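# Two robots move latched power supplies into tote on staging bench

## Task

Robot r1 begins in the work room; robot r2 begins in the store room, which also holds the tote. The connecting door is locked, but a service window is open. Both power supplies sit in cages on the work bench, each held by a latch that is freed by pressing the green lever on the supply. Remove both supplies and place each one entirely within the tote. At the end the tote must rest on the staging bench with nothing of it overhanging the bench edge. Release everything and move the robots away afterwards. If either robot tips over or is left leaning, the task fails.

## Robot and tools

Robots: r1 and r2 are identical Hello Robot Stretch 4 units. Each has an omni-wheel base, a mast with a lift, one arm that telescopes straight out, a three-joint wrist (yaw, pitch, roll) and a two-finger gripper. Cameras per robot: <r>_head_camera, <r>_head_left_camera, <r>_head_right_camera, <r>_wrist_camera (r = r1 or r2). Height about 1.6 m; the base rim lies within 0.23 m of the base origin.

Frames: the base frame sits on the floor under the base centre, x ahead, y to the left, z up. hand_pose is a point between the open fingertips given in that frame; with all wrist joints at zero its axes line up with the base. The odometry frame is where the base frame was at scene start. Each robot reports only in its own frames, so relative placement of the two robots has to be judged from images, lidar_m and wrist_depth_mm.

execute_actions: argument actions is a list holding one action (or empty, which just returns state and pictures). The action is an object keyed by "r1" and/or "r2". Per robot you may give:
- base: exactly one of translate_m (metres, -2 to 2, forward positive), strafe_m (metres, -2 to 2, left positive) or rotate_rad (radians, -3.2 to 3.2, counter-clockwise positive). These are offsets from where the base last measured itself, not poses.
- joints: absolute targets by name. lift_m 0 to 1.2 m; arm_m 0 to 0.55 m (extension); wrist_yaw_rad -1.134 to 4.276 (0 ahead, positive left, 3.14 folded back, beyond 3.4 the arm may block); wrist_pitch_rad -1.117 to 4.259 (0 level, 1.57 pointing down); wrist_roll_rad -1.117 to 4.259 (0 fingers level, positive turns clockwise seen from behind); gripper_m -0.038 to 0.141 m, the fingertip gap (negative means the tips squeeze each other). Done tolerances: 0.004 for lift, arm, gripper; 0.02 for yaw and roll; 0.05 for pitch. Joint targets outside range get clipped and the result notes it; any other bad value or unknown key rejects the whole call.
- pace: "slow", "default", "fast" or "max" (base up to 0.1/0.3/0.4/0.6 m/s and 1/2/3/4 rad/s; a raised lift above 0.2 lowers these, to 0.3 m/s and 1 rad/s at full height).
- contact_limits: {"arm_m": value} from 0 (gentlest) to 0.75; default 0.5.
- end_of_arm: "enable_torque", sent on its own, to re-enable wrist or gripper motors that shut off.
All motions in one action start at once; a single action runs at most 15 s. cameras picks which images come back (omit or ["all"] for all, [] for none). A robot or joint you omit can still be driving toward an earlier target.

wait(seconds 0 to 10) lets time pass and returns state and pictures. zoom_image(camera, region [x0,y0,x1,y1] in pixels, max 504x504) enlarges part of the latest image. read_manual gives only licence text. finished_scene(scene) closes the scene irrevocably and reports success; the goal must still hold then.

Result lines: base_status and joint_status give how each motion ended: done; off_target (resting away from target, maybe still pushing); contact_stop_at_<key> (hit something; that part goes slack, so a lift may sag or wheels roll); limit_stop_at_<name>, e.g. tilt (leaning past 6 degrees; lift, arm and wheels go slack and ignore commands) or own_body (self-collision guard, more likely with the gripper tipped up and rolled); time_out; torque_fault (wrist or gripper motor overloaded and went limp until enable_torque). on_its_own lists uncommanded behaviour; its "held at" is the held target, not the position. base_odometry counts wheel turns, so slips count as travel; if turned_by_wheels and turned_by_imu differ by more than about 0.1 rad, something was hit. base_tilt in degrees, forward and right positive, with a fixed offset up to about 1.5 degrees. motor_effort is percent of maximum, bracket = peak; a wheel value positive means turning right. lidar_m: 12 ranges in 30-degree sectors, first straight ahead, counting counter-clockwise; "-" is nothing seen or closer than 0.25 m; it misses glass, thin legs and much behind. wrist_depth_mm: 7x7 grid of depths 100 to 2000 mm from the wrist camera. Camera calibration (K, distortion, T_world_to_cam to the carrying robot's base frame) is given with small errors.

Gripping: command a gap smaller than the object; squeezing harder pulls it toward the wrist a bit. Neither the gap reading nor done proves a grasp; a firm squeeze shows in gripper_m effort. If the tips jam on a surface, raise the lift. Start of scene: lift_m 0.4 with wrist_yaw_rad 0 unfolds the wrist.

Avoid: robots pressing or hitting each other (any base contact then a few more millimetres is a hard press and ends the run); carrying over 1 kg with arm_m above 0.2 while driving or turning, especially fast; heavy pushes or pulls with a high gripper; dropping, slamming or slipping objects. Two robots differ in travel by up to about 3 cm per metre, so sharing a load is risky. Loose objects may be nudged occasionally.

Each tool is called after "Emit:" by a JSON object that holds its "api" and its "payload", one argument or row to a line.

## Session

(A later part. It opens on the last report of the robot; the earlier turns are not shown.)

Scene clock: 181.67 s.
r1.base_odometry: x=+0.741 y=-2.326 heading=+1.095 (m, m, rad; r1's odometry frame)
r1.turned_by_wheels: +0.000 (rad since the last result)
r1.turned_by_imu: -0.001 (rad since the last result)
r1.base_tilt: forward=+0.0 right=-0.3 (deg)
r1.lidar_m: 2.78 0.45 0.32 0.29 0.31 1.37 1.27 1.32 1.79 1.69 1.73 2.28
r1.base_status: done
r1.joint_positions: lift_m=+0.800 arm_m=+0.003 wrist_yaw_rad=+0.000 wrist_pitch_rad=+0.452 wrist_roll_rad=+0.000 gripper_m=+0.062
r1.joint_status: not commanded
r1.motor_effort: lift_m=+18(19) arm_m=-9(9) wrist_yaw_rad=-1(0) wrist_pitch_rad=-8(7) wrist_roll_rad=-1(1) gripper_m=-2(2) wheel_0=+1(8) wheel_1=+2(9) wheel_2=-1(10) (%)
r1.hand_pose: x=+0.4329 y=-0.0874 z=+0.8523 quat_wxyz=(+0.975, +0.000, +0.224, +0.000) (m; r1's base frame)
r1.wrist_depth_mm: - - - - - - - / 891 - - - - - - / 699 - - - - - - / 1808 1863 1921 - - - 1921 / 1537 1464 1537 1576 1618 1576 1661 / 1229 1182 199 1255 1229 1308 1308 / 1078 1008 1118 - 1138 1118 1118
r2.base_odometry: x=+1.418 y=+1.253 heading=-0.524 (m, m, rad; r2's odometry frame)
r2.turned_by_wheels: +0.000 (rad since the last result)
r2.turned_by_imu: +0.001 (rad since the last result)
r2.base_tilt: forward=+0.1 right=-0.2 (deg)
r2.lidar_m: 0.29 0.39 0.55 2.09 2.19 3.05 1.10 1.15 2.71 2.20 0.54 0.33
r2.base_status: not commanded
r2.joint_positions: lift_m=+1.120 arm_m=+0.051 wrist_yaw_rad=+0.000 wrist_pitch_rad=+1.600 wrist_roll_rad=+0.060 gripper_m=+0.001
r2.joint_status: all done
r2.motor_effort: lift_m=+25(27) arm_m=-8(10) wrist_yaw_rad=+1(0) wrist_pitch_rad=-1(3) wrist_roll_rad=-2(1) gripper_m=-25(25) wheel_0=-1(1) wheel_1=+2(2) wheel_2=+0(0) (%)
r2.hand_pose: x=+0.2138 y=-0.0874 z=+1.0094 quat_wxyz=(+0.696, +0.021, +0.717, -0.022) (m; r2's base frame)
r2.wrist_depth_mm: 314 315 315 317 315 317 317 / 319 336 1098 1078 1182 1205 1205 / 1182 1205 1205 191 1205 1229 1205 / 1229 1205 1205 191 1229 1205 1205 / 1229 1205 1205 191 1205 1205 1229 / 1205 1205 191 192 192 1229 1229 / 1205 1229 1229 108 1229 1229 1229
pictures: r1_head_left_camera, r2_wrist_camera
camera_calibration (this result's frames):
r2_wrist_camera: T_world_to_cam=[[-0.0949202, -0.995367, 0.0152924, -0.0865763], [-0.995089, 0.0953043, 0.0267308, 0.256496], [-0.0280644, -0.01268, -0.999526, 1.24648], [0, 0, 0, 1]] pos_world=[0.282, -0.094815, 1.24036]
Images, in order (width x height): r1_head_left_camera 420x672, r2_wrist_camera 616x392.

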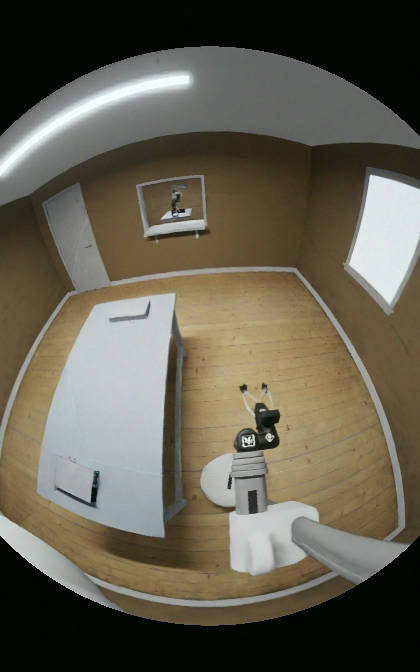

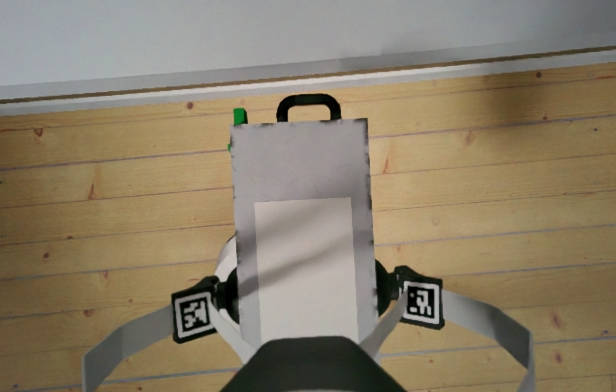

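Emit:
{"api": "execute_actions", "payload": {
  "actions": [
    {"r1":{"base":{"rotate_rad":1.6}},"r2":{"base":{"rotate_rad":3.14},"pace":"slow"}}
  ]
}}

Scene clock: 186.63 s.
r1.base_odometry: x=+0.741 y=-2.326 heading=+2.695 (m, m, rad; r1's odometry frame)
r1.turned_by_wheels: +1.600 (rad since the last result)
r1.turned_by_imu: +1.620 (rad since the last result)
r1.base_tilt: forward=-0.1 right=-0.4 (deg)
r1.lidar_m: 0.28 0.32 1.35 1.27 1.33 1.75 1.68 1.75 2.36 1.31 0.46 0.34
r1.base_status: done
r1.joint_positions: lift_m=+0.800 arm_m=+0.003 wrist_yaw_rad=+0.000 wrist_pitch_rad=+0.452 wrist_roll_rad=+0.000 gripper_m=+0.062
r1.joint_status: not commanded
r1.motor_effort: lift_m=+19(19) arm_m=-9(9) wrist_yaw_rad=-2(2) wrist_pitch_rad=-7(8) wrist_roll_rad=-1(1) gripper_m=-1(1) wheel_0=-2(5) wheel_1=+0(4) wheel_2=+1(7) (%)
r1.hand_pose: x=+0.4329 y=-0.0874 z=+0.8523 quat_wxyz=(+0.975, +0.000, +0.224, +0.000) (m; r1's base frame)
r1.wrist_depth_mm: - - - - - - - / - - - - - - - / - 574 508 647 668 676 699 / 466 421 421 473 484 488 496 / 359 364 368 375 377 384 387 / 297 301 199 301 291 315 315 / 257 257 268 - 274 267 274
r2.base_odometry: x=+1.418 y=+1.253 heading=+2.615 (m, m, rad; r2's odometry frame)
r2.turned_by_wheels: +3.139 (rad since the last result)
r2.turned_by_imu: +3.168 (rad since the last result)
r2.base_tilt: forward=+0.2 right=-0.2 (deg)
r2.lidar_m: 0.28 1.15 2.72 2.40 0.57 0.38 0.36 0.39 0.55 2.10 2.19 0.31
r2.base_status: done
r2.joint_positions: lift_m=+1.120 arm_m=+0.051 wrist_yaw_rad=+0.000 wrist_pitch_rad=+1.600 wrist_roll_rad=+0.060 gripper_m=+0.001
r2.joint_status: not commanded
r2.motor_effort: lift_m=+25(25) arm_m=-8(8) wrist_yaw_rad=+0(1) wrist_pitch_rad=+1(1) wrist_roll_rad=-2(1) gripper_m=-25(25) wheel_0=-5(9) wheel_1=-3(7) wheel_2=-3(10) (%)
r2.hand_pose: x=+0.2139 y=-0.0874 z=+1.0094 quat_wxyz=(+0.696, +0.021, +0.717, -0.022) (m; r2's base frame)
r2.wrist_depth_mm: 1182 1182 1205 1182 1205 1182 1205 / 1182 1205 1205 1182 1205 1205 1229 / 1205 1205 1205 191 1205 1205 1205 / 1205 1205 1205 191 1229 1205 1229 / 1205 1229 1205 191 1205 1229 1229 / 1205 1205 191 192 192 1229 1229 / 1205 1229 1229 108 1205 1229 1229
pictures: r1_head_camera, r1_head_left_camera, r1_head_right_camera, r1_wrist_camera, r2_head_camera, r2_head_left_camera, r2_head_right_camera, r2_wrist_camera
camera_calibration (this result's frames):
r1_wrist_camera: T_world_to_cam=[[-0.0287989, -0.999444, 0.0167833, -0.0971203], [-0.473334, -0.00115323, -0.880882, 1.00149], [0.880412, -0.0333126, -0.473038, 0.24747], [0, 0, 0, 1]] pos_world=[0.253366, -0.0876675, 1.00089]
r2_wrist_camera: T_world_to_cam=[[-0.094875, -0.995372, 0.015253, -0.0865347], [-0.995105, 0.0952528, 0.0263158, 0.257044], [-0.0276469, -0.0126816, -0.999537, 1.2464], [0, 0, 0, 1]] pos_world=[0.282035, -0.0948119, 1.24038]
Images, in order (width x height): r1_head_camera 420x560, r1_head_left_camera 420x672, r1_head_right_camera 420x672, r1_wrist_camera 616x392, r2_head_camera 420x560, r2_head_left_camera 420x672, r2_head_right_camera 420x672, r2_wrist_camera 616x392.

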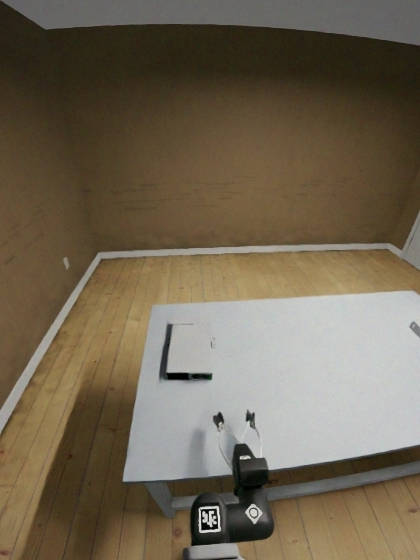

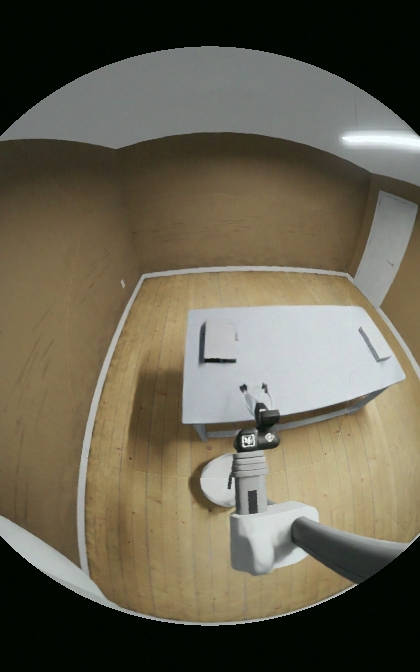

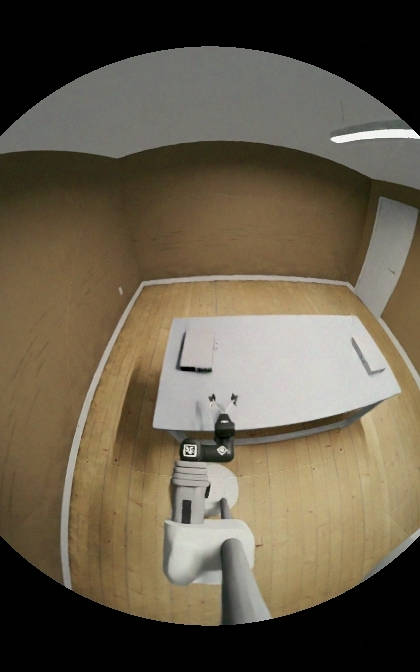

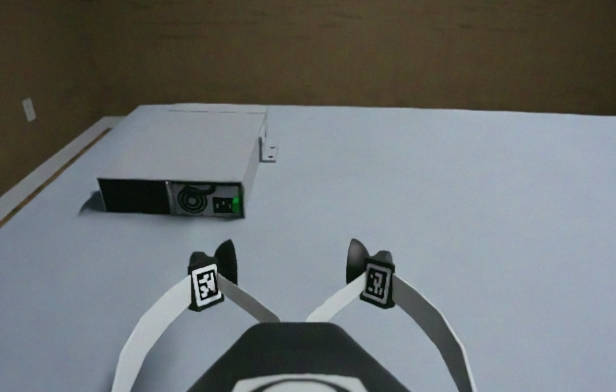

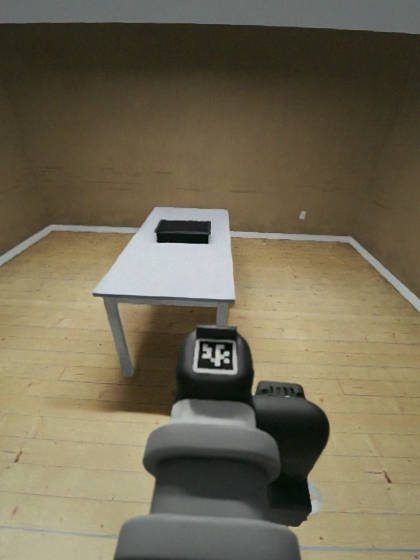

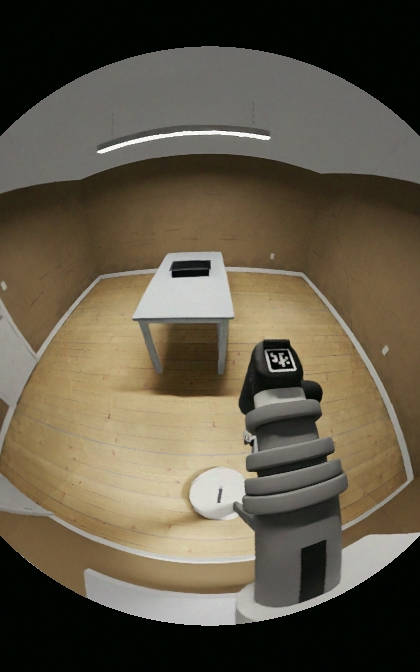

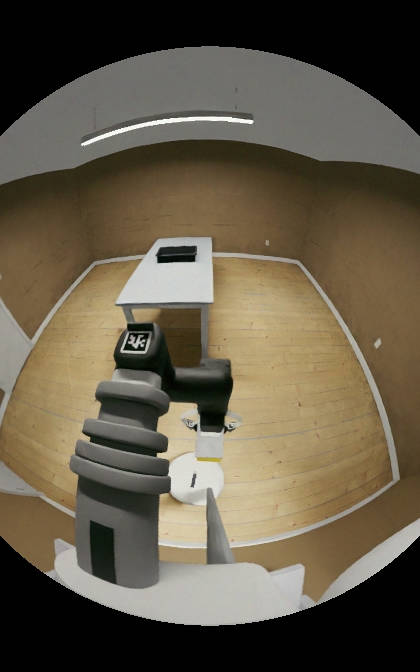

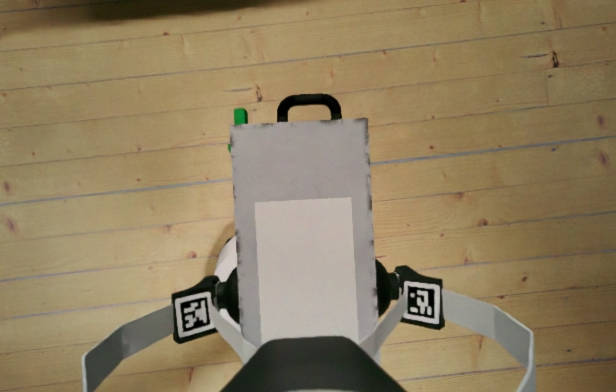

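Emit:
{"api": "execute_actions", "payload": {
  "actions": [
    {"r1":{"base":{"strafe_m":0.09},"joints":{"wrist_roll_rad":0.08,"lift_m":0.77}},"r2":{"base":{"strafe_m":-0.42}}}
  ],
  "cameras": ["r1_wrist_camera","r1_head_camera"]
}}

Emit:
{"api": "execute_actions", "payload": {
  "actions": [
    {"r1":{"joints":{"arm_m":0.08,"lift_m":0.755}},"r2":{"base":{"translate_m":1.93}}}
  ],
  "cameras": ["r1_wrist_camera","r2_head_left_camera"]
}}

Scene clock: 189.80 s.
r1.base_odometry: x=+0.702 y=-2.407 heading=+2.695 (m, m, rad; r1's odometry frame)
r1.turned_by_wheels: +0.000 (rad since the last result)
r1.turned_by_imu: +0.000 (rad since the last result)
r1.base_tilt: forward=+0.0 right=-0.4 (deg)
r1.lidar_m: 0.30 0.29 1.24 1.18 1.24 1.68 1.69 1.74 2.36 1.33 0.45 0.33
r1.base_status: done
r1.joint_positions: lift_m=+0.770 arm_m=+0.003 wrist_yaw_rad=+0.000 wrist_pitch_rad=+0.452 wrist_roll_rad=+0.080 gripper_m=+0.062
r1.joint_status: all done
r1.motor_effort: lift_m=+18(19) arm_m=-9(9) wrist_yaw_rad=-1(1) wrist_pitch_rad=-8(8) wrist_roll_rad=-1(2) gripper_m=-2(3) wheel_0=+0(9) wheel_1=+0(7) wheel_2=+2(2) (%)
r1.hand_pose: x=+0.4329 y=-0.0874 z=+0.8223 quat_wxyz=(+0.974, +0.039, +0.224, -0.009) (m; r1's base frame)
r1.wrist_depth_mm: - - - - - - - / - - - - - 809 809 / - - 445 484 549 535 530 / 1921 424 404 402 402 394 394 / 359 336 330 327 320 317 312 / 276 276 200 262 249 263 258 / 236 232 240 - 233 223 224
r2.base_odometry: x=+1.629 y=+1.616 heading=+2.615 (m, m, rad; r2's odometry frame)
r2.turned_by_wheels: +0.000 (rad since the last result)
r2.turned_by_imu: +0.000 (rad since the last result)
r2.base_tilt: forward=+0.1 right=-0.2 (deg)
r2.lidar_m: 0.27 1.16 3.18 2.36 0.55 0.38 0.36 0.62 0.86 1.68 1.75 0.30
r2.base_status: done
r2.joint_positions: lift_m=+1.120 arm_m=+0.051 wrist_yaw_rad=+0.000 wrist_pitch_rad=+1.600 wrist_roll_rad=+0.060 gripper_m=+0.001
r2.joint_status: not commanded
r2.motor_effort: lift_m=+25(25) arm_m=-8(8) wrist_yaw_rad=+1(1) wrist_pitch_rad=+0(0) wrist_roll_rad=-1(1) gripper_m=-25(25) wheel_0=+2(13) wheel_1=-2(11) wheel_2=+0(3) (%)
r2.hand_pose: x=+0.2139 y=-0.0874 z=+1.0094 quat_wxyz=(+0.696, +0.021, +0.717, -0.022) (m; r2's base frame)
r2.wrist_depth_mm: 1182 1205 1205 1182 1205 1205 1182 / 1182 1205 1205 1205 1205 1205 1205 / 1205 1205 1182 191 1205 1205 1229 / 1205 1205 1205 191 1205 1205 1205 / 1205 1205 1205 192 1205 1205 1205 / 1205 1229 191 191 192 172 1229 / 1205 1229 1229 108 1229 1229 1229
pictures: r1_head_camera, r1_wrist_camera
camera_calibration (this result's frames):
r1_wrist_camera: T_world_to_cam=[[-0.0636721, -0.996472, -0.0546737, -0.0225402], [-0.471994, 0.0783389, -0.878114, 0.979185], [0.8793, -0.0301057, -0.475317, 0.235946], [0, 0, 0, 1]] pos_world=[0.253267, -0.0920656, 0.970753]
Images, in order (width x height): r1_head_camera 420x560, r1_wrist_camera 616x392.

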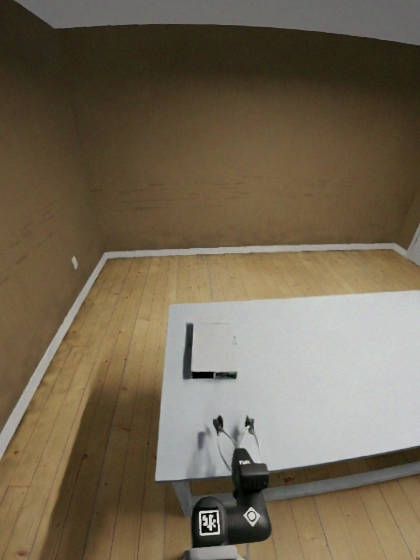

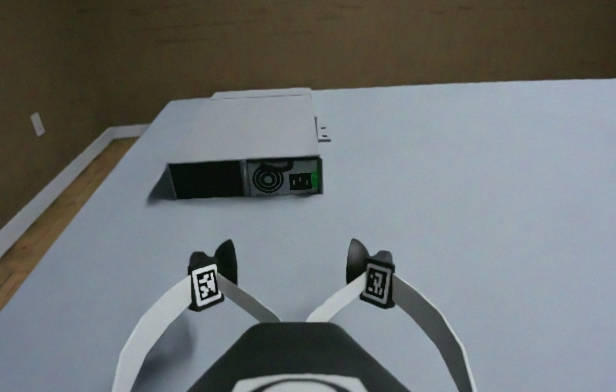

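Scene clock: 197.70 s.
r1.base_odometry: x=+0.702 y=-2.407 heading=+2.695 (m, m, rad; r1's odometry frame)
r1.turned_by_wheels: +0.000 (rad since the last result)
r1.turned_by_imu: +0.001 (rad since the last result)
r1.base_tilt: forward=-0.1 right=-0.3 (deg)
r1.lidar_m: 0.28 0.31 1.26 1.18 1.25 1.70 1.68 1.75 2.36 1.32 0.45 0.33
r1.base_status: not commanded
r1.joint_positions: lift_m=+0.755 arm_m=+0.078 wrist_yaw_rad=+0.000 wrist_pitch_rad=+0.452 wrist_roll_rad=+0.080 gripper_m=+0.062
r1.joint_status: all done
r1.motor_effort: lift_m=+18(18) arm_m=+9(8) wrist_yaw_rad=-3(1) wrist_pitch_rad=-7(8) wrist_roll_rad=+2(1) gripper_m=-1(0) wheel_0=+0(0) wheel_1=+0(0) wheel_2=+2(1) (%)
r1.hand_pose: x=+0.5088 y=-0.0874 z=+0.8074 quat_wxyz=(+0.974, +0.039, +0.224, -0.009) (m; r1's base frame)
r1.wrist_depth_mm: - - - - - - - / - - - - - - 750 / - 585 399 424 500 496 484 / 1863 375 345 334 375 368 364 / 314 312 304 303 296 293 289 / 256 254 199 242 229 242 240 / 218 216 221 - 216 206 208
r2.base_odometry: x=-0.039 y=+2.585 heading=+2.615 (m, m, rad; r2's odometry frame)
r2.turned_by_wheels: +0.000 (rad since the last result)
r2.turned_by_imu: +0.005 (rad since the last result)
r2.base_tilt: forward=+0.1 right=-0.2 (deg)
r2.lidar_m: 0.28 0.48 0.30 0.31 0.32 0.46 2.52 2.42 1.73 1.66 1.74 0.29
r2.base_status: done
r2.joint_positions: lift_m=+1.120 arm_m=+0.051 wrist_yaw_rad=+0.000 wrist_pitch_rad=+1.600 wrist_roll_rad=+0.060 gripper_m=+0.001
r2.joint_status: not commanded
r2.motor_effort: lift_m=+25(24) arm_m=-8(8) wrist_yaw_rad=+1(0) wrist_pitch_rad=+0(2) wrist_roll_rad=-1(2) gripper_m=-25(25) wheel_0=+4(8) wheel_1=+1(6) wheel_2=-2(11) (%)
r2.hand_pose: x=+0.2139 y=-0.0874 z=+1.0094 quat_wxyz=(+0.696, +0.021, +0.717, -0.022) (m; r2's base frame)
r2.wrist_depth_mm: 1182 1182 1205 1205 1182 1182 1182 / 1205 1205 1205 1205 1205 1205 1205 / 1205 1205 1205 191 1205 1205 1205 / 1205 1182 1205 191 1205 1205 1229 / 1205 1205 1205 191 1205 1229 1229 / 1205 1205 192 191 192 1229 1229 / 1229 1042 1229 108 1229 1229 1229
pictures: r1_wrist_camera, r2_head_left_camera
camera_calibration (this result's frames):
r1_wrist_camera: T_world_to_cam=[[-0.063599, -0.996476, -0.0546856, -0.0185371], [-0.471909, 0.0783117, -0.878162, 1.00185], [0.87935, -0.0300437, -0.475227, 0.162035], [0, 0, 0, 1]] pos_world=[0.329118, -0.0920603, 0.955778]
Images, in order (width x height): r1_wrist_camera 616x392, r2_head_left_camera 420x672.

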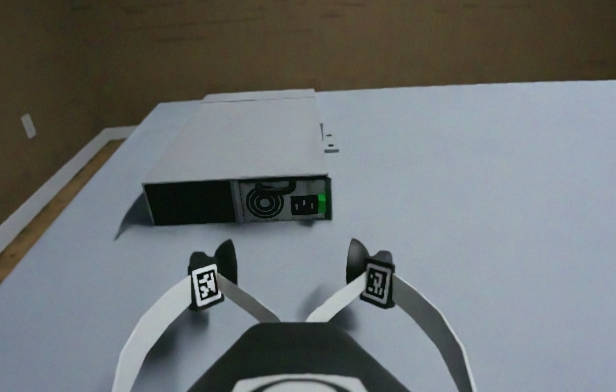

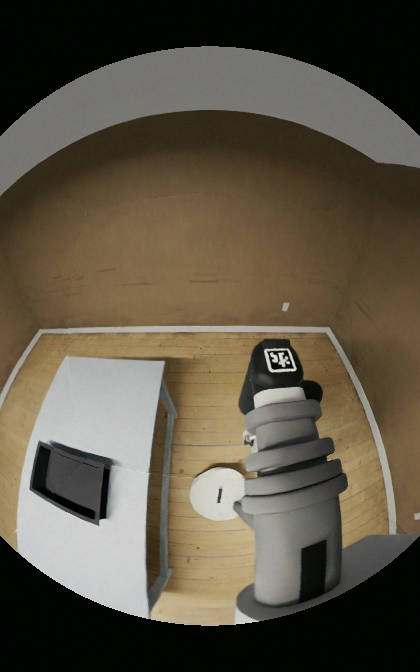

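Emit:
{"api": "execute_actions", "payload": {
  "actions": [
    {"r1":{"joints":{"arm_m":0.135,"lift_m":0.752}},"r2":{"base":{"rotate_rad":1.56},"pace":"slow"}}
  ],
  "cameras": ["r1_wrist_camera","r2_head_camera","r2_wrist_camera"]
}}

Scene clock: 200.73 s.
r1.base_odometry: x=+0.702 y=-2.407 heading=+2.695 (m, m, rad; r1's odometry frame)
r1.turned_by_wheels: +0.000 (rad since the last result)
r1.turned_by_imu: +0.000 (rad since the last result)
r1.base_tilt: forward=+0.0 right=-0.4 (deg)
r1.lidar_m: 0.29 0.33 1.25 1.19 1.24 1.68 1.67 1.75 2.39 1.33 0.44 0.31
r1.base_status: not commanded
r1.joint_positions: lift_m=+0.752 arm_m=+0.133 wrist_yaw_rad=+0.000 wrist_pitch_rad=+0.452 wrist_roll_rad=+0.080 gripper_m=+0.062
r1.joint_status: all done
r1.motor_effort: lift_m=+18(19) arm_m=+9(10) wrist_yaw_rad=-2(0) wrist_pitch_rad=-7(8) wrist_roll_rad=+0(1) gripper_m=-2(2) wheel_0=+0(0) wheel_1=+0(0) wheel_2=+2(1) (%)
r1.hand_pose: x=+0.5638 y=-0.0874 z=+0.8044 quat_wxyz=(+0.974, +0.039, +0.224, -0.009) (m; r1's base frame)
r1.wrist_depth_mm: - - - - - - - / - - - - - - - / - 574 392 407 492 484 480 / 1808 343 300 286 366 357 355 / 307 300 283 285 290 289 283 / 251 250 199 238 226 238 235 / 214 211 218 - 211 202 204
r2.base_odometry: x=-0.039 y=+2.585 heading=-2.109 (m, m, rad; r2's odometry frame)
r2.turned_by_wheels: +1.559 (rad since the last result)
r2.turned_by_imu: +1.574 (rad since the last result)
r2.base_tilt: forward=+0.2 right=-0.2 (deg)
r2.lidar_m: 0.30 0.32 0.45 2.31 2.45 1.75 1.65 1.74 1.86 1.78 0.48 0.30
r2.base_status: done
r2.joint_positions: lift_m=+1.120 arm_m=+0.051 wrist_yaw_rad=+0.000 wrist_pitch_rad=+1.600 wrist_roll_rad=+0.060 gripper_m=+0.001
r2.joint_status: not commanded
r2.motor_effort: lift_m=+25(25) arm_m=-7(7) wrist_yaw_rad=+0(0) wrist_pitch_rad=+0(0) wrist_roll_rad=-1(1) gripper_m=-26(25) wheel_0=-6(8) wheel_1=-3(6) wheel_2=-3(6) (%)
r2.hand_pose: x=+0.2139 y=-0.0874 z=+1.0094 quat_wxyz=(+0.696, +0.021, +0.717, -0.022) (m; r2's base frame)
r2.wrist_depth_mm: 459 449 462 466 466 466 466 / 462 466 466 466 466 466 469 / 466 466 466 191 466 1205 1182 / 1160 1205 1205 191 1205 1205 1205 / 1205 1205 1205 191 1229 1205 1229 / 1205 1205 192 191 192 1205 1229 / 1229 1229 1205 108 1229 1229 1229
pictures: r1_wrist_camera, r2_head_camera, r2_wrist_camera
camera_calibration (this result's frames):
r1_wrist_camera: T_world_to_cam=[[-0.0636171, -0.996475, -0.0546871, -0.0151979], [-0.471888, 0.078321, -0.878173, 1.02516], [0.87936, -0.0300606, -0.475207, 0.112232], [0, 0, 0, 1]] pos_world=[0.3841, -0.0920619, 0.952767]
r2_wrist_camera: T_world_to_cam=[[-0.0948658, -0.995373, 0.0152544, -0.0865447], [-0.995106, 0.0952438, 0.0263304, 0.256968], [-0.0276615, -0.0126819, -0.999537, 1.24646], [0, 0, 0, 1]] pos_world=[0.28198, -0.0948114, 1.24044]
Images, in order (width x height): r1_wrist_camera 616x392, r2_head_camera 420x560, r2_wrist_camera 616x392.

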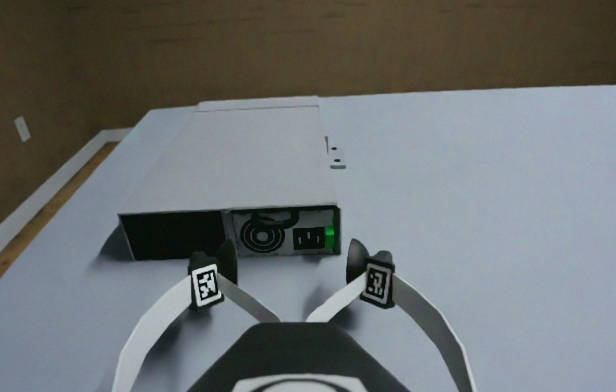

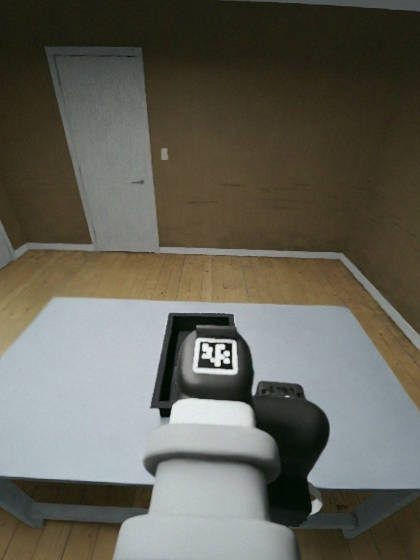

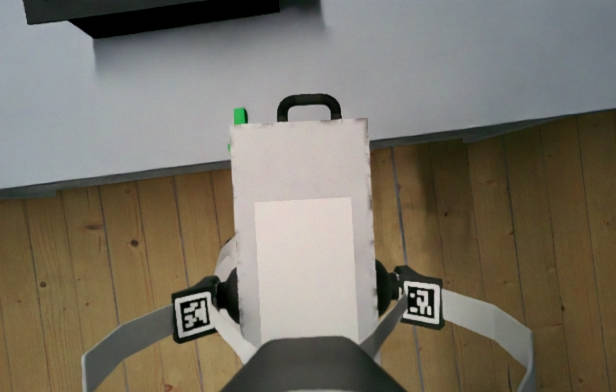

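Emit:
{"api": "execute_actions", "payload": {
  "actions": [
    {"r1":{"joints":{"arm_m":0.153},"pace":"slow"},"r2":{"base":{"strafe_m":0.09},"joints":{"wrist_roll_rad":-0.06}}}
  ],
  "cameras": ["r1_wrist_camera"]
}}

Emit:
{"api": "execute_actions", "payload": {
  "actions": [
    {"r2":{"joints":{"arm_m":0.42}}}
  ],
  "cameras": ["r2_wrist_camera","r2_head_right_camera","r1_wrist_camera"]
}}

Scene clock: 202.63 s.
r1.base_odometry: x=+0.702 y=-2.407 heading=+2.695 (m, m, rad; r1's odometry frame)
r1.turned_by_wheels: +0.000 (rad since the last result)
r1.turned_by_imu: +0.000 (rad since the last result)
r1.base_tilt: forward=+0.0 right=-0.4 (deg)
r1.lidar_m: 0.28 0.30 1.26 1.18 1.24 1.66 1.69 1.76 2.37 1.35 0.45 0.31
r1.base_status: not commanded
r1.joint_positions: lift_m=+0.752 arm_m=+0.151 wrist_yaw_rad=+0.000 wrist_pitch_rad=+0.452 wrist_roll_rad=+0.080 gripper_m=+0.062
r1.joint_status: all done
r1.motor_effort: lift_m=+18(18) arm_m=+9(6) wrist_yaw_rad=-2(1) wrist_pitch_rad=-6(6) wrist_roll_rad=-1(0) gripper_m=-2(3) wheel_0=+0(0) wheel_1=+0(0) wheel_2=+2(2) (%)
r1.hand_pose: x=+0.5818 y=-0.0874 z=+0.8044 quat_wxyz=(+0.974, +0.039, +0.224, -0.009) (m; r1's base frame)
r1.wrist_depth_mm: - - - - - - - / - - - - - - - / - 569 389 413 488 484 477 / 1808 324 287 285 366 362 357 / 306 291 263 268 290 287 282 / 251 250 199 238 225 239 236 / 215 211 217 - 211 202 203
r2.base_odometry: x=+0.038 y=+2.539 heading=-2.109 (m, m, rad; r2's odometry frame)
r2.turned_by_wheels: +0.000 (rad since the last result)
r2.turned_by_imu: +0.000 (rad since the last result)
r2.base_tilt: forward=+0.1 right=-0.2 (deg)
r2.lidar_m: 0.28 0.32 0.42 2.19 2.44 1.75 1.65 1.74 1.98 1.88 0.47 0.29
r2.base_status: done
r2.joint_positions: lift_m=+1.120 arm_m=+0.051 wrist_yaw_rad=+0.000 wrist_pitch_rad=+1.600 wrist_roll_rad=-0.060 gripper_m=+0.001
r2.joint_status: all done
r2.motor_effort: lift_m=+25(25) arm_m=-7(8) wrist_yaw_rad=+0(0) wrist_pitch_rad=+1(0) wrist_roll_rad=-2(4) gripper_m=-26(26) wheel_0=-3(12) wheel_1=+0(8) wheel_2=+0(3) (%)
r2.hand_pose: x=+0.2139 y=-0.0874 z=+1.0094 quat_wxyz=(+0.696, -0.021, +0.717, +0.021) (m; r2's base frame)
r2.wrist_depth_mm: 462 459 462 462 466 466 466 / 462 466 466 466 466 466 466 / 466 466 466 191 469 469 469 / 1205 1205 1205 191 1205 1229 1205 / 1205 1205 1008 192 1229 1205 1205 / 1229 1205 191 192 191 1205 1255 / 1229 1229 1229 108 1205 1229 1229
pictures: r1_wrist_camera
camera_calibration (this result's frames):
r1_wrist_camera: T_world_to_cam=[[-0.0636183, -0.996475, -0.0546872, -0.0140534], [-0.471888, 0.0783216, -0.878173, 1.03364], [0.87936, -0.0300616, -0.475207, 0.096417], [0, 0, 0, 1]] pos_world=[0.402085, -0.092062, 0.952767]
Images, in order (width x height): r1_wrist_camera 616x392.

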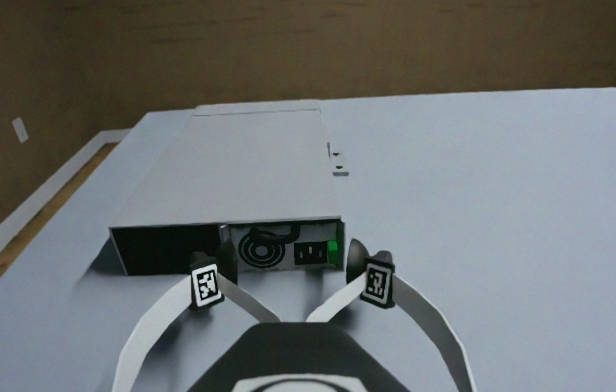

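Scene clock: 204.83 s.
r1.base_odometry: x=+0.702 y=-2.407 heading=+2.695 (m, m, rad; r1's odometry frame)
r1.turned_by_wheels: +0.000 (rad since the last result)
r1.turned_by_imu: +0.000 (rad since the last result)
r1.base_tilt: forward=-0.1 right=-0.4 (deg)
r1.lidar_m: 0.30 0.32 1.23 1.18 1.25 1.67 1.69 1.75 2.37 1.33 0.46 0.32
r1.base_status: not commanded
r1.joint_positions: lift_m=+0.752 arm_m=+0.151 wrist_yaw_rad=+0.000 wrist_pitch_rad=+0.452 wrist_roll_rad=+0.080 gripper_m=+0.062
r1.joint_status: not commanded
r1.motor_effort: lift_m=+18(18) arm_m=+9(9) wrist_yaw_rad=-2(2) wrist_pitch_rad=-7(7) wrist_roll_rad=+1(1) gripper_m=-3(1) wheel_0=+0(0) wheel_1=+0(0) wheel_2=+2(2) (%)
r1.hand_pose: x=+0.5818 y=-0.0874 z=+0.8044 quat_wxyz=(+0.974, +0.039, +0.224, -0.009) (m; r1's base frame)
r1.wrist_depth_mm: - - - - - - - / - - - - - - - / - 569 389 410 492 480 477 / 1808 327 286 283 366 362 355 / 306 293 262 268 290 286 283 / 251 249 199 238 226 238 235 / 214 211 216 - 212 202 202
r2.base_odometry: x=+0.038 y=+2.539 heading=-2.109 (m, m, rad; r2's odometry frame)
r2.turned_by_wheels: +0.000 (rad since the last result)
r2.turned_by_imu: +0.001 (rad since the last result)
r2.base_tilt: forward=+0.2 right=-0.2 (deg)
r2.lidar_m: 0.28 0.30 0.42 2.21 2.47 1.74 1.67 1.73 1.96 1.86 0.45 0.30
r2.base_status: not commanded
r2.joint_positions: lift_m=+1.120 arm_m=+0.419 wrist_yaw_rad=+0.000 wrist_pitch_rad=+1.600 wrist_roll_rad=-0.060 gripper_m=+0.001
r2.joint_status: all done
r2.motor_effort: lift_m=+25(25) arm_m=+8(10) wrist_yaw_rad=-1(1) wrist_pitch_rad=+1(3) wrist_roll_rad=-3(2) gripper_m=-24(24) wheel_0=-3(3) wheel_1=+0(0) wheel_2=+0(0) (%)
r2.hand_pose: x=+0.5813 y=-0.0874 z=+1.0094 quat_wxyz=(+0.697, -0.021, +0.717, +0.022) (m; r2's base frame)
r2.wrist_depth_mm: 459 430 459 459 462 466 462 / 462 424 462 459 459 462 466 / 462 466 462 191 421 462 466 / 462 466 462 191 379 466 469 / 466 469 466 191 382 469 469 / 469 469 191 191 192 473 473 / 473 473 473 108 473 473 473
pictures: r1_wrist_camera, r2_head_right_camera, r2_wrist_camera
camera_calibration (this result's frames):
r1_wrist_camera: T_world_to_cam=[[-0.0636184, -0.996475, -0.0546872, -0.0140533], [-0.471888, 0.0783217, -0.878173, 1.03364], [0.87936, -0.0300616, -0.475207, 0.0964169], [0, 0, 0, 1]] pos_world=[0.402085, -0.092062, 0.952767]
r2_wrist_camera: T_world_to_cam=[[0.0250215, -0.999617, 0.0117955, -0.118261], [-0.999353, -0.0247063, 0.0261537, 0.614722], [-0.0258522, -0.0124422, -0.999588, 1.25564], [0, 0, 0, 1]] pos_world=[0.649744, -0.0874048, 1.24044]
Images, in order (width x height): r1_wrist_camera 616x392, r2_head_right_camera 420x672, r2_wrist_camera 616x392.

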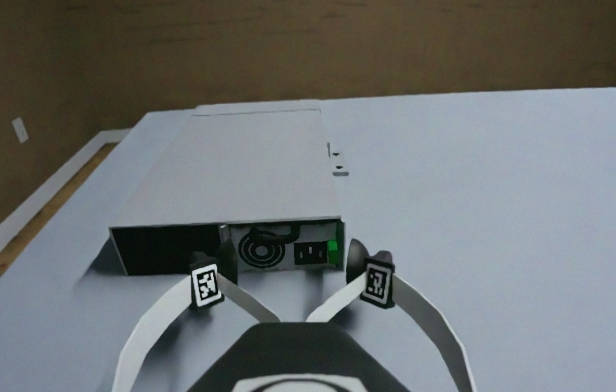

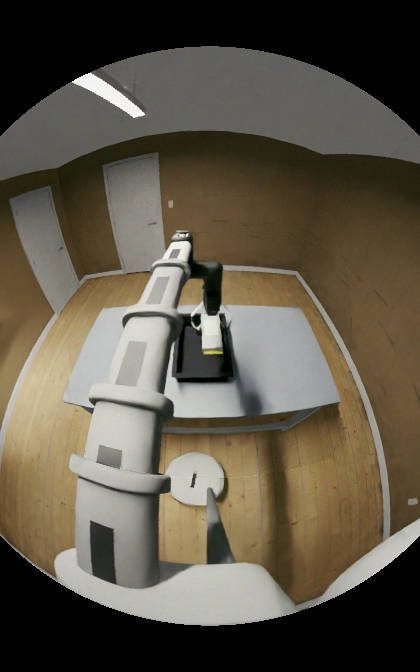

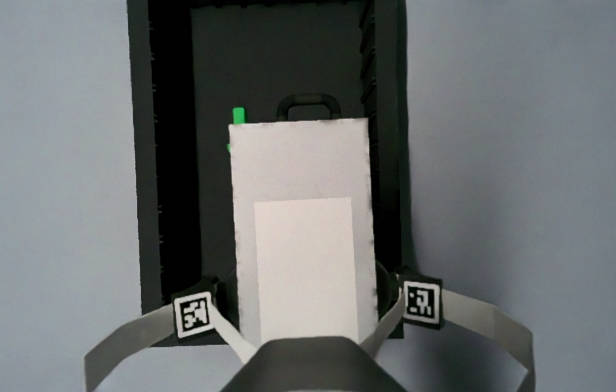

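Emit:
{"api": "zoom_image", "payload": {
  "camera": "r1_wrist_camera",
  "region": [180,190,410,320]
}}

Region (180, 190, 410, 320) of r1_wrist_camera's 616x392 image, scaled by 2.191; it fills the top 285 rows of this view, and the rest is white.

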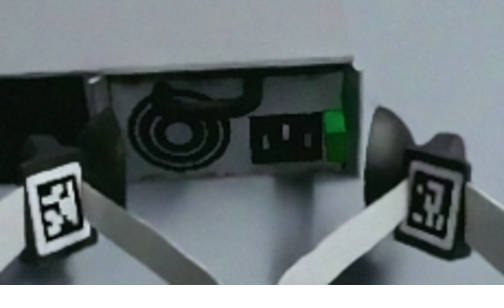

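Emit:
{"api": "execute_actions", "payload": {
  "actions": [
    {"r1":{"base":{"strafe_m":0.004},"joints":{"arm_m":0.166,"gripper_m":0.058},"pace":"slow","contact_limits":{"arm_m":0.2}},"r2":{"base":{"strafe_m":0.015},"joints":{"arm_m":0.55},"pace":"slow"}}
  ],
  "cameras": ["r1_wrist_camera","r2_wrist_camera"]
}}

Emit:
{"api": "zoom_image", "payload": {
  "camera": "r1_wrist_camera",
  "region": [180,190,410,320]
}}

Scene clock: 208.20 s.
r1.base_odometry: x=+0.700 y=-2.411 heading=+2.695 (m, m, rad; r1's odometry frame)
r1.turned_by_wheels: +0.000 (rad since the last result)
r1.turned_by_imu: +0.001 (rad since the last result)
r1.base_tilt: forward=+0.0 right=-0.4 (deg)
r1.lidar_m: 0.30 0.32 1.23 1.18 1.24 1.68 1.68 1.76 2.40 1.32 0.44 0.32
r1.base_status: done
r1.joint_positions: lift_m=+0.752 arm_m=+0.164 wrist_yaw_rad=+0.000 wrist_pitch_rad=+0.452 wrist_roll_rad=+0.080 gripper_m=+0.058
r1.joint_status: all done
r1.motor_effort: lift_m=+18(18) arm_m=+9(9) wrist_yaw_rad=-2(1) wrist_pitch_rad=-6(6) wrist_roll_rad=+1(1) gripper_m=-2(3) wheel_0=-1(5) wheel_1=+2(6) wheel_2=+1(0) (%)
r1.contact_limits: arm_m 0.2
r1.hand_pose: x=+0.5948 y=-0.0874 z=+0.8044 quat_wxyz=(+0.974, +0.039, +0.224, -0.009) (m; r1's base frame)
r1.wrist_depth_mm: - - - - - - - / - - - - - - - / - 569 389 392 496 484 477 / 1808 347 286 282 368 362 355 / 307 281 247 250 290 287 283 / 251 250 198 237 198 238 236 / 215 211 217 - 211 202 203
r2.base_odometry: x=+0.051 y=+2.531 heading=-2.109 (m, m, rad; r2's odometry frame)
r2.turned_by_wheels: +0.000 (rad since the last result)
r2.turned_by_imu: +0.000 (rad since the last result)
r2.base_tilt: forward=+0.1 right=-0.2 (deg)
r2.lidar_m: 0.28 0.32 0.41 2.18 2.43 1.75 1.65 1.74 1.98 1.87 0.47 0.30
r2.base_status: done
r2.joint_positions: lift_m=+1.120 arm_m=+0.549 wrist_yaw_rad=+0.000 wrist_pitch_rad=+1.600 wrist_roll_rad=-0.060 gripper_m=+0.001
r2.joint_status: all done
r2.motor_effort: lift_m=+25(25) arm_m=+8(7) wrist_yaw_rad=-1(1) wrist_pitch_rad=+0(1) wrist_roll_rad=-2(4) gripper_m=-25(25) wheel_0=-6(9) wheel_1=+2(6) wheel_2=+0(1) (%)
r2.hand_pose: x=+0.7112 y=-0.0874 z=+1.0094 quat_wxyz=(+0.697, -0.021, +0.717, +0.022) (m; r2's base frame)
r2.wrist_depth_mm: 459 462 459 462 462 462 462 / 462 462 389 377 462 466 462 / 462 462 442 191 462 466 466 / 466 466 462 191 399 469 466 / 466 466 466 191 382 469 469 / 469 466 192 192 192 469 473 / 469 384 462 108 384 477 473
pictures: r1_wrist_camera, r2_wrist_camera
camera_calibration (this result's frames):
r1_wrist_camera: T_world_to_cam=[[-0.0636224, -0.996475, -0.0546873, -0.0132247], [-0.471888, 0.0783237, -0.878173, 1.03978], [0.87936, -0.0300652, -0.475207, 0.0849838], [0, 0, 0, 1]] pos_world=[0.415086, -0.0920623, 0.952767]
r2_wrist_camera: T_world_to_cam=[[0.0250233, -0.999617, 0.0117917, -0.121509], [-0.999349, -0.0247062, 0.0263073, 0.744399], [-0.026006, -0.0124423, -0.999584, 1.25911], [0, 0, 0, 1]] pos_world=[0.779699, -0.0874049, 1.24044]
Images, in order (width x height): r1_wrist_camera 616x392, r2_wrist_camera 616x392.

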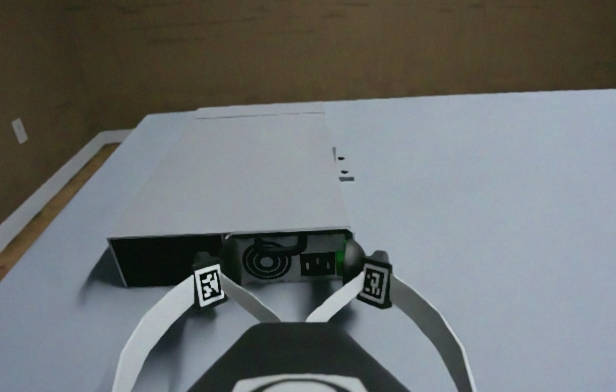

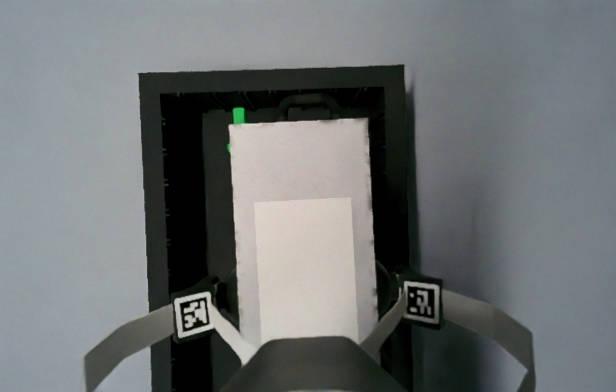

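Region (180, 190, 410, 320) of r1_wrist_camera's 616x392 image, scaled by 2.191; it fills the top 285 rows of this view, and the rest is white.

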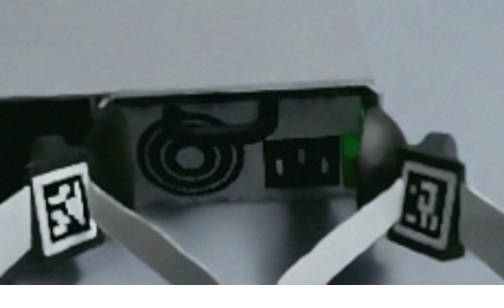

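Emit:
{"api": "execute_actions", "payload": {
  "actions": [
    {"r1":{"joints":{"gripper_m":0.065},"pace":"slow"},"r2":{"base":{"translate_m":0.035},"joints":{"lift_m":0.97},"pace":"slow"}}
  ],
  "cameras": ["r1_wrist_camera","r2_wrist_camera"]
}}

Emit:
{"api": "execute_actions", "payload": {
  "actions": [
    {"r1":{"joints":{"arm_m":0.173},"pace":"slow","contact_limits":{"arm_m":0.2}}}
  ],
  "cameras": ["r1_wrist_camera"]
}}

Emit:
{"api": "zoom_image", "payload": {
  "camera": "r1_wrist_camera",
  "region": [180,190,410,320]
}}

Scene clock: 210.57 s.
r1.base_odometry: x=+0.700 y=-2.411 heading=+2.695 (m, m, rad; r1's odometry frame)
r1.turned_by_wheels: +0.000 (rad since the last result)
r1.turned_by_imu: +0.000 (rad since the last result)
r1.base_tilt: forward=+0.0 right=-0.4 (deg)
r1.lidar_m: 0.29 0.32 1.27 1.19 1.23 1.68 1.68 1.74 2.35 1.34 0.45 0.30
r1.base_status: not commanded
r1.joint_positions: lift_m=+0.752 arm_m=+0.164 wrist_yaw_rad=+0.000 wrist_pitch_rad=+0.452 wrist_roll_rad=+0.080 gripper_m=+0.065
r1.joint_status: all done
r1.motor_effort: lift_m=+18(18) arm_m=+9(9) wrist_yaw_rad=-3(2) wrist_pitch_rad=-7(8) wrist_roll_rad=+0(0) gripper_m=-2(3) wheel_0=-1(2) wheel_1=+3(3) wheel_2=+0(0) (%)
r1.hand_pose: x=+0.5948 y=-0.0874 z=+0.8044 quat_wxyz=(+0.974, +0.039, +0.224, -0.009) (m; r1's base frame)
r1.wrist_depth_mm: - - - - - - - / - - - - - - - / - 569 389 392 492 484 477 / 1756 351 286 282 366 359 355 / 307 281 248 253 281 287 282 / 250 249 231 237 226 238 236 / 214 211 219 - 211 202 203
r2.base_odometry: x=+0.033 y=+2.502 heading=-2.109 (m, m, rad; r2's odometry frame)
r2.turned_by_wheels: +0.000 (rad since the last result)
r2.turned_by_imu: +0.001 (rad since the last result)
r2.base_tilt: forward=+0.2 right=-0.2 (deg)
r2.lidar_m: 0.25 0.29 0.38 2.17 2.50 1.79 1.70 1.79 2.00 1.87 0.41 0.30
r2.base_status: done
r2.joint_positions: lift_m=+0.970 arm_m=+0.549 wrist_yaw_rad=+0.000 wrist_pitch_rad=+1.600 wrist_roll_rad=-0.060 gripper_m=+0.001
r2.joint_status: all done
r2.motor_effort: lift_m=+20(23) arm_m=+7(8) wrist_yaw_rad=-1(1) wrist_pitch_rad=+0(2) wrist_roll_rad=+0(2) gripper_m=-23(25) wheel_0=+5(7) wheel_1=+4(7) wheel_2=-6(7) (%)
r2.hand_pose: x=+0.7112 y=-0.0874 z=+0.8598 quat_wxyz=(+0.696, -0.021, +0.717, +0.022) (m; r2's base frame)
r2.wrist_depth_mm: 314 315 314 315 314 315 315 / 229 229 232 229 232 317 317 / 233 314 315 191 290 319 319 / 244 312 317 191 263 319 320 / 241 309 317 191 240 319 322 / 240 270 191 192 192 233 322 / 236 285 320 108 278 234 324
pictures: r1_wrist_camera, r2_wrist_camera
camera_calibration (this result's frames):
r1_wrist_camera: T_world_to_cam=[[-0.0636224, -0.996475, -0.0546872, -0.0132248], [-0.471888, 0.0783236, -0.878173, 1.03978], [0.87936, -0.0300653, -0.475207, 0.0849838], [0, 0, 0, 1]] pos_world=[0.415086, -0.0920623, 0.952767]
r2_wrist_camera: T_world_to_cam=[[0.0250249, -0.999617, 0.0117883, -0.119743], [-0.999345, -0.0247063, 0.0264417, 0.748198], [-0.0261404, -0.0124423, -0.999581, 1.10965], [0, 0, 0, 1]] pos_world=[0.779711, -0.0874048, 1.09082]
Images, in order (width x height): r1_wrist_camera 616x392, r2_wrist_camera 616x392.

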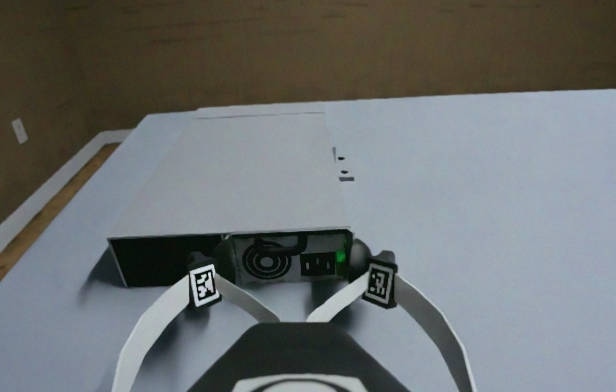

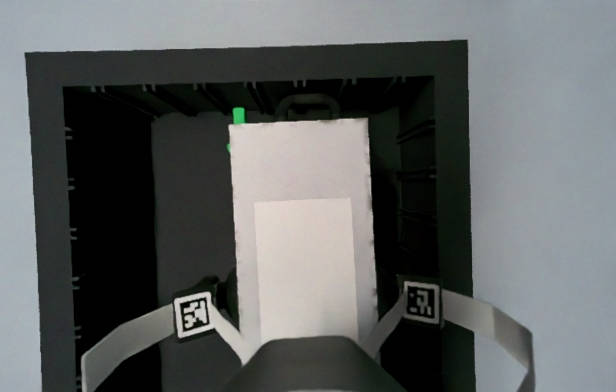

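Scene clock: 211.37 s.
r1.base_odometry: x=+0.700 y=-2.411 heading=+2.695 (m, m, rad; r1's odometry frame)
r1.turned_by_wheels: +0.000 (rad since the last result)
r1.turned_by_imu: +0.000 (rad since the last result)
r1.base_tilt: forward=-0.1 right=-0.4 (deg)
r1.lidar_m: 0.28 0.31 1.25 1.19 1.21 1.67 1.68 1.74 2.39 1.35 0.43 0.32
r1.base_status: not commanded
r1.joint_positions: lift_m=+0.752 arm_m=+0.171 wrist_yaw_rad=+0.000 wrist_pitch_rad=+0.452 wrist_roll_rad=+0.080 gripper_m=+0.065
r1.joint_status: all done
r1.motor_effort: lift_m=+18(18) arm_m=+10(6) wrist_yaw_rad=-2(3) wrist_pitch_rad=-6(6) wrist_roll_rad=+3(0) gripper_m=-4(3) wheel_0=-1(1) wheel_1=+2(2) wheel_2=+0(0) (%)
r1.contact_limits: arm_m 0.2
r1.hand_pose: x=+0.6017 y=-0.0874 z=+0.8044 quat_wxyz=(+0.974, +0.039, +0.224, -0.009) (m; r1's base frame)
r1.wrist_depth_mm: - - - - - - - / - - - - - - - / - 580 392 394 496 480 477 / 1808 349 287 283 368 359 355 / 309 274 243 245 279 287 282 / 251 249 230 238 201 238 235 / 214 211 217 - 211 202 203
r2.base_odometry: x=+0.033 y=+2.502 heading=-2.109 (m, m, rad; r2's odometry frame)
r2.turned_by_wheels: +0.000 (rad since the last result)
r2.turned_by_imu: +0.000 (rad since the last result)
r2.base_tilt: forward=+0.1 right=-0.1 (deg)
r2.lidar_m: 0.25 0.29 0.39 2.16 2.49 1.82 1.70 1.77 1.99 1.88 0.42 0.27
r2.base_status: not commanded
r2.joint_positions: lift_m=+0.970 arm_m=+0.549 wrist_yaw_rad=+0.000 wrist_pitch_rad=+1.600 wrist_roll_rad=-0.060 gripper_m=+0.001
r2.joint_status: not commanded
r2.motor_effort: lift_m=+20(20) arm_m=+8(8) wrist_yaw_rad=+0(1) wrist_pitch_rad=-1(0) wrist_roll_rad=-1(2) gripper_m=-26(24) wheel_0=+5(5) wheel_1=+4(4) wheel_2=-6(6) (%)
r2.hand_pose: x=+0.7112 y=-0.0874 z=+0.8598 quat_wxyz=(+0.696, -0.021, +0.717, +0.022) (m; r2's base frame)
r2.wrist_depth_mm: 314 315 315 315 315 317 315 / 229 229 232 229 232 317 319 / 234 314 314 191 290 319 319 / 244 314 317 191 263 320 320 / 242 310 317 191 240 320 320 / 240 270 191 192 193 233 322 / 235 279 319 108 277 235 324
pictures: r1_wrist_camera
camera_calibration (this result's frames):
r1_wrist_camera: T_world_to_cam=[[-0.0634747, -0.996484, -0.054687, -0.0128352], [-0.471899, 0.0782534, -0.878173, 1.04305], [0.879364, -0.029935, -0.475207, 0.0788956], [0, 0, 0, 1]] pos_world=[0.422021, -0.0920505, 0.952767]
Images, in order (width x height): r1_wrist_camera 616x392.

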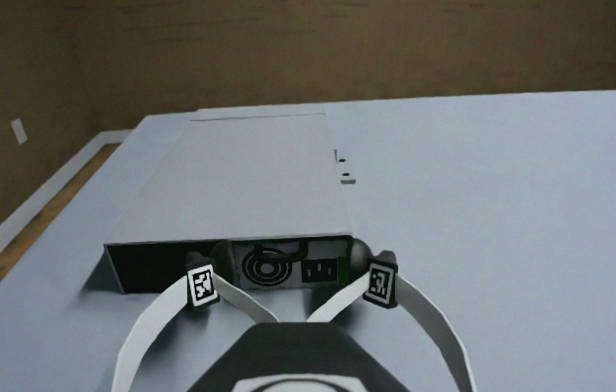

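Region (180, 190, 410, 320) of r1_wrist_camera's 616x392 image, scaled by 2.191; it fills the top 285 rows of this view, and the rest is white.

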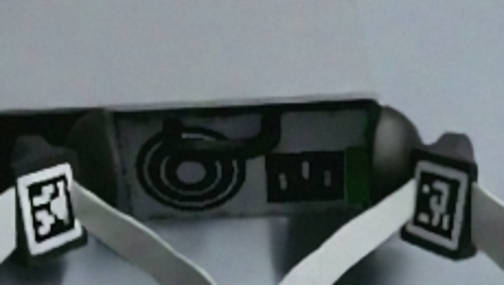

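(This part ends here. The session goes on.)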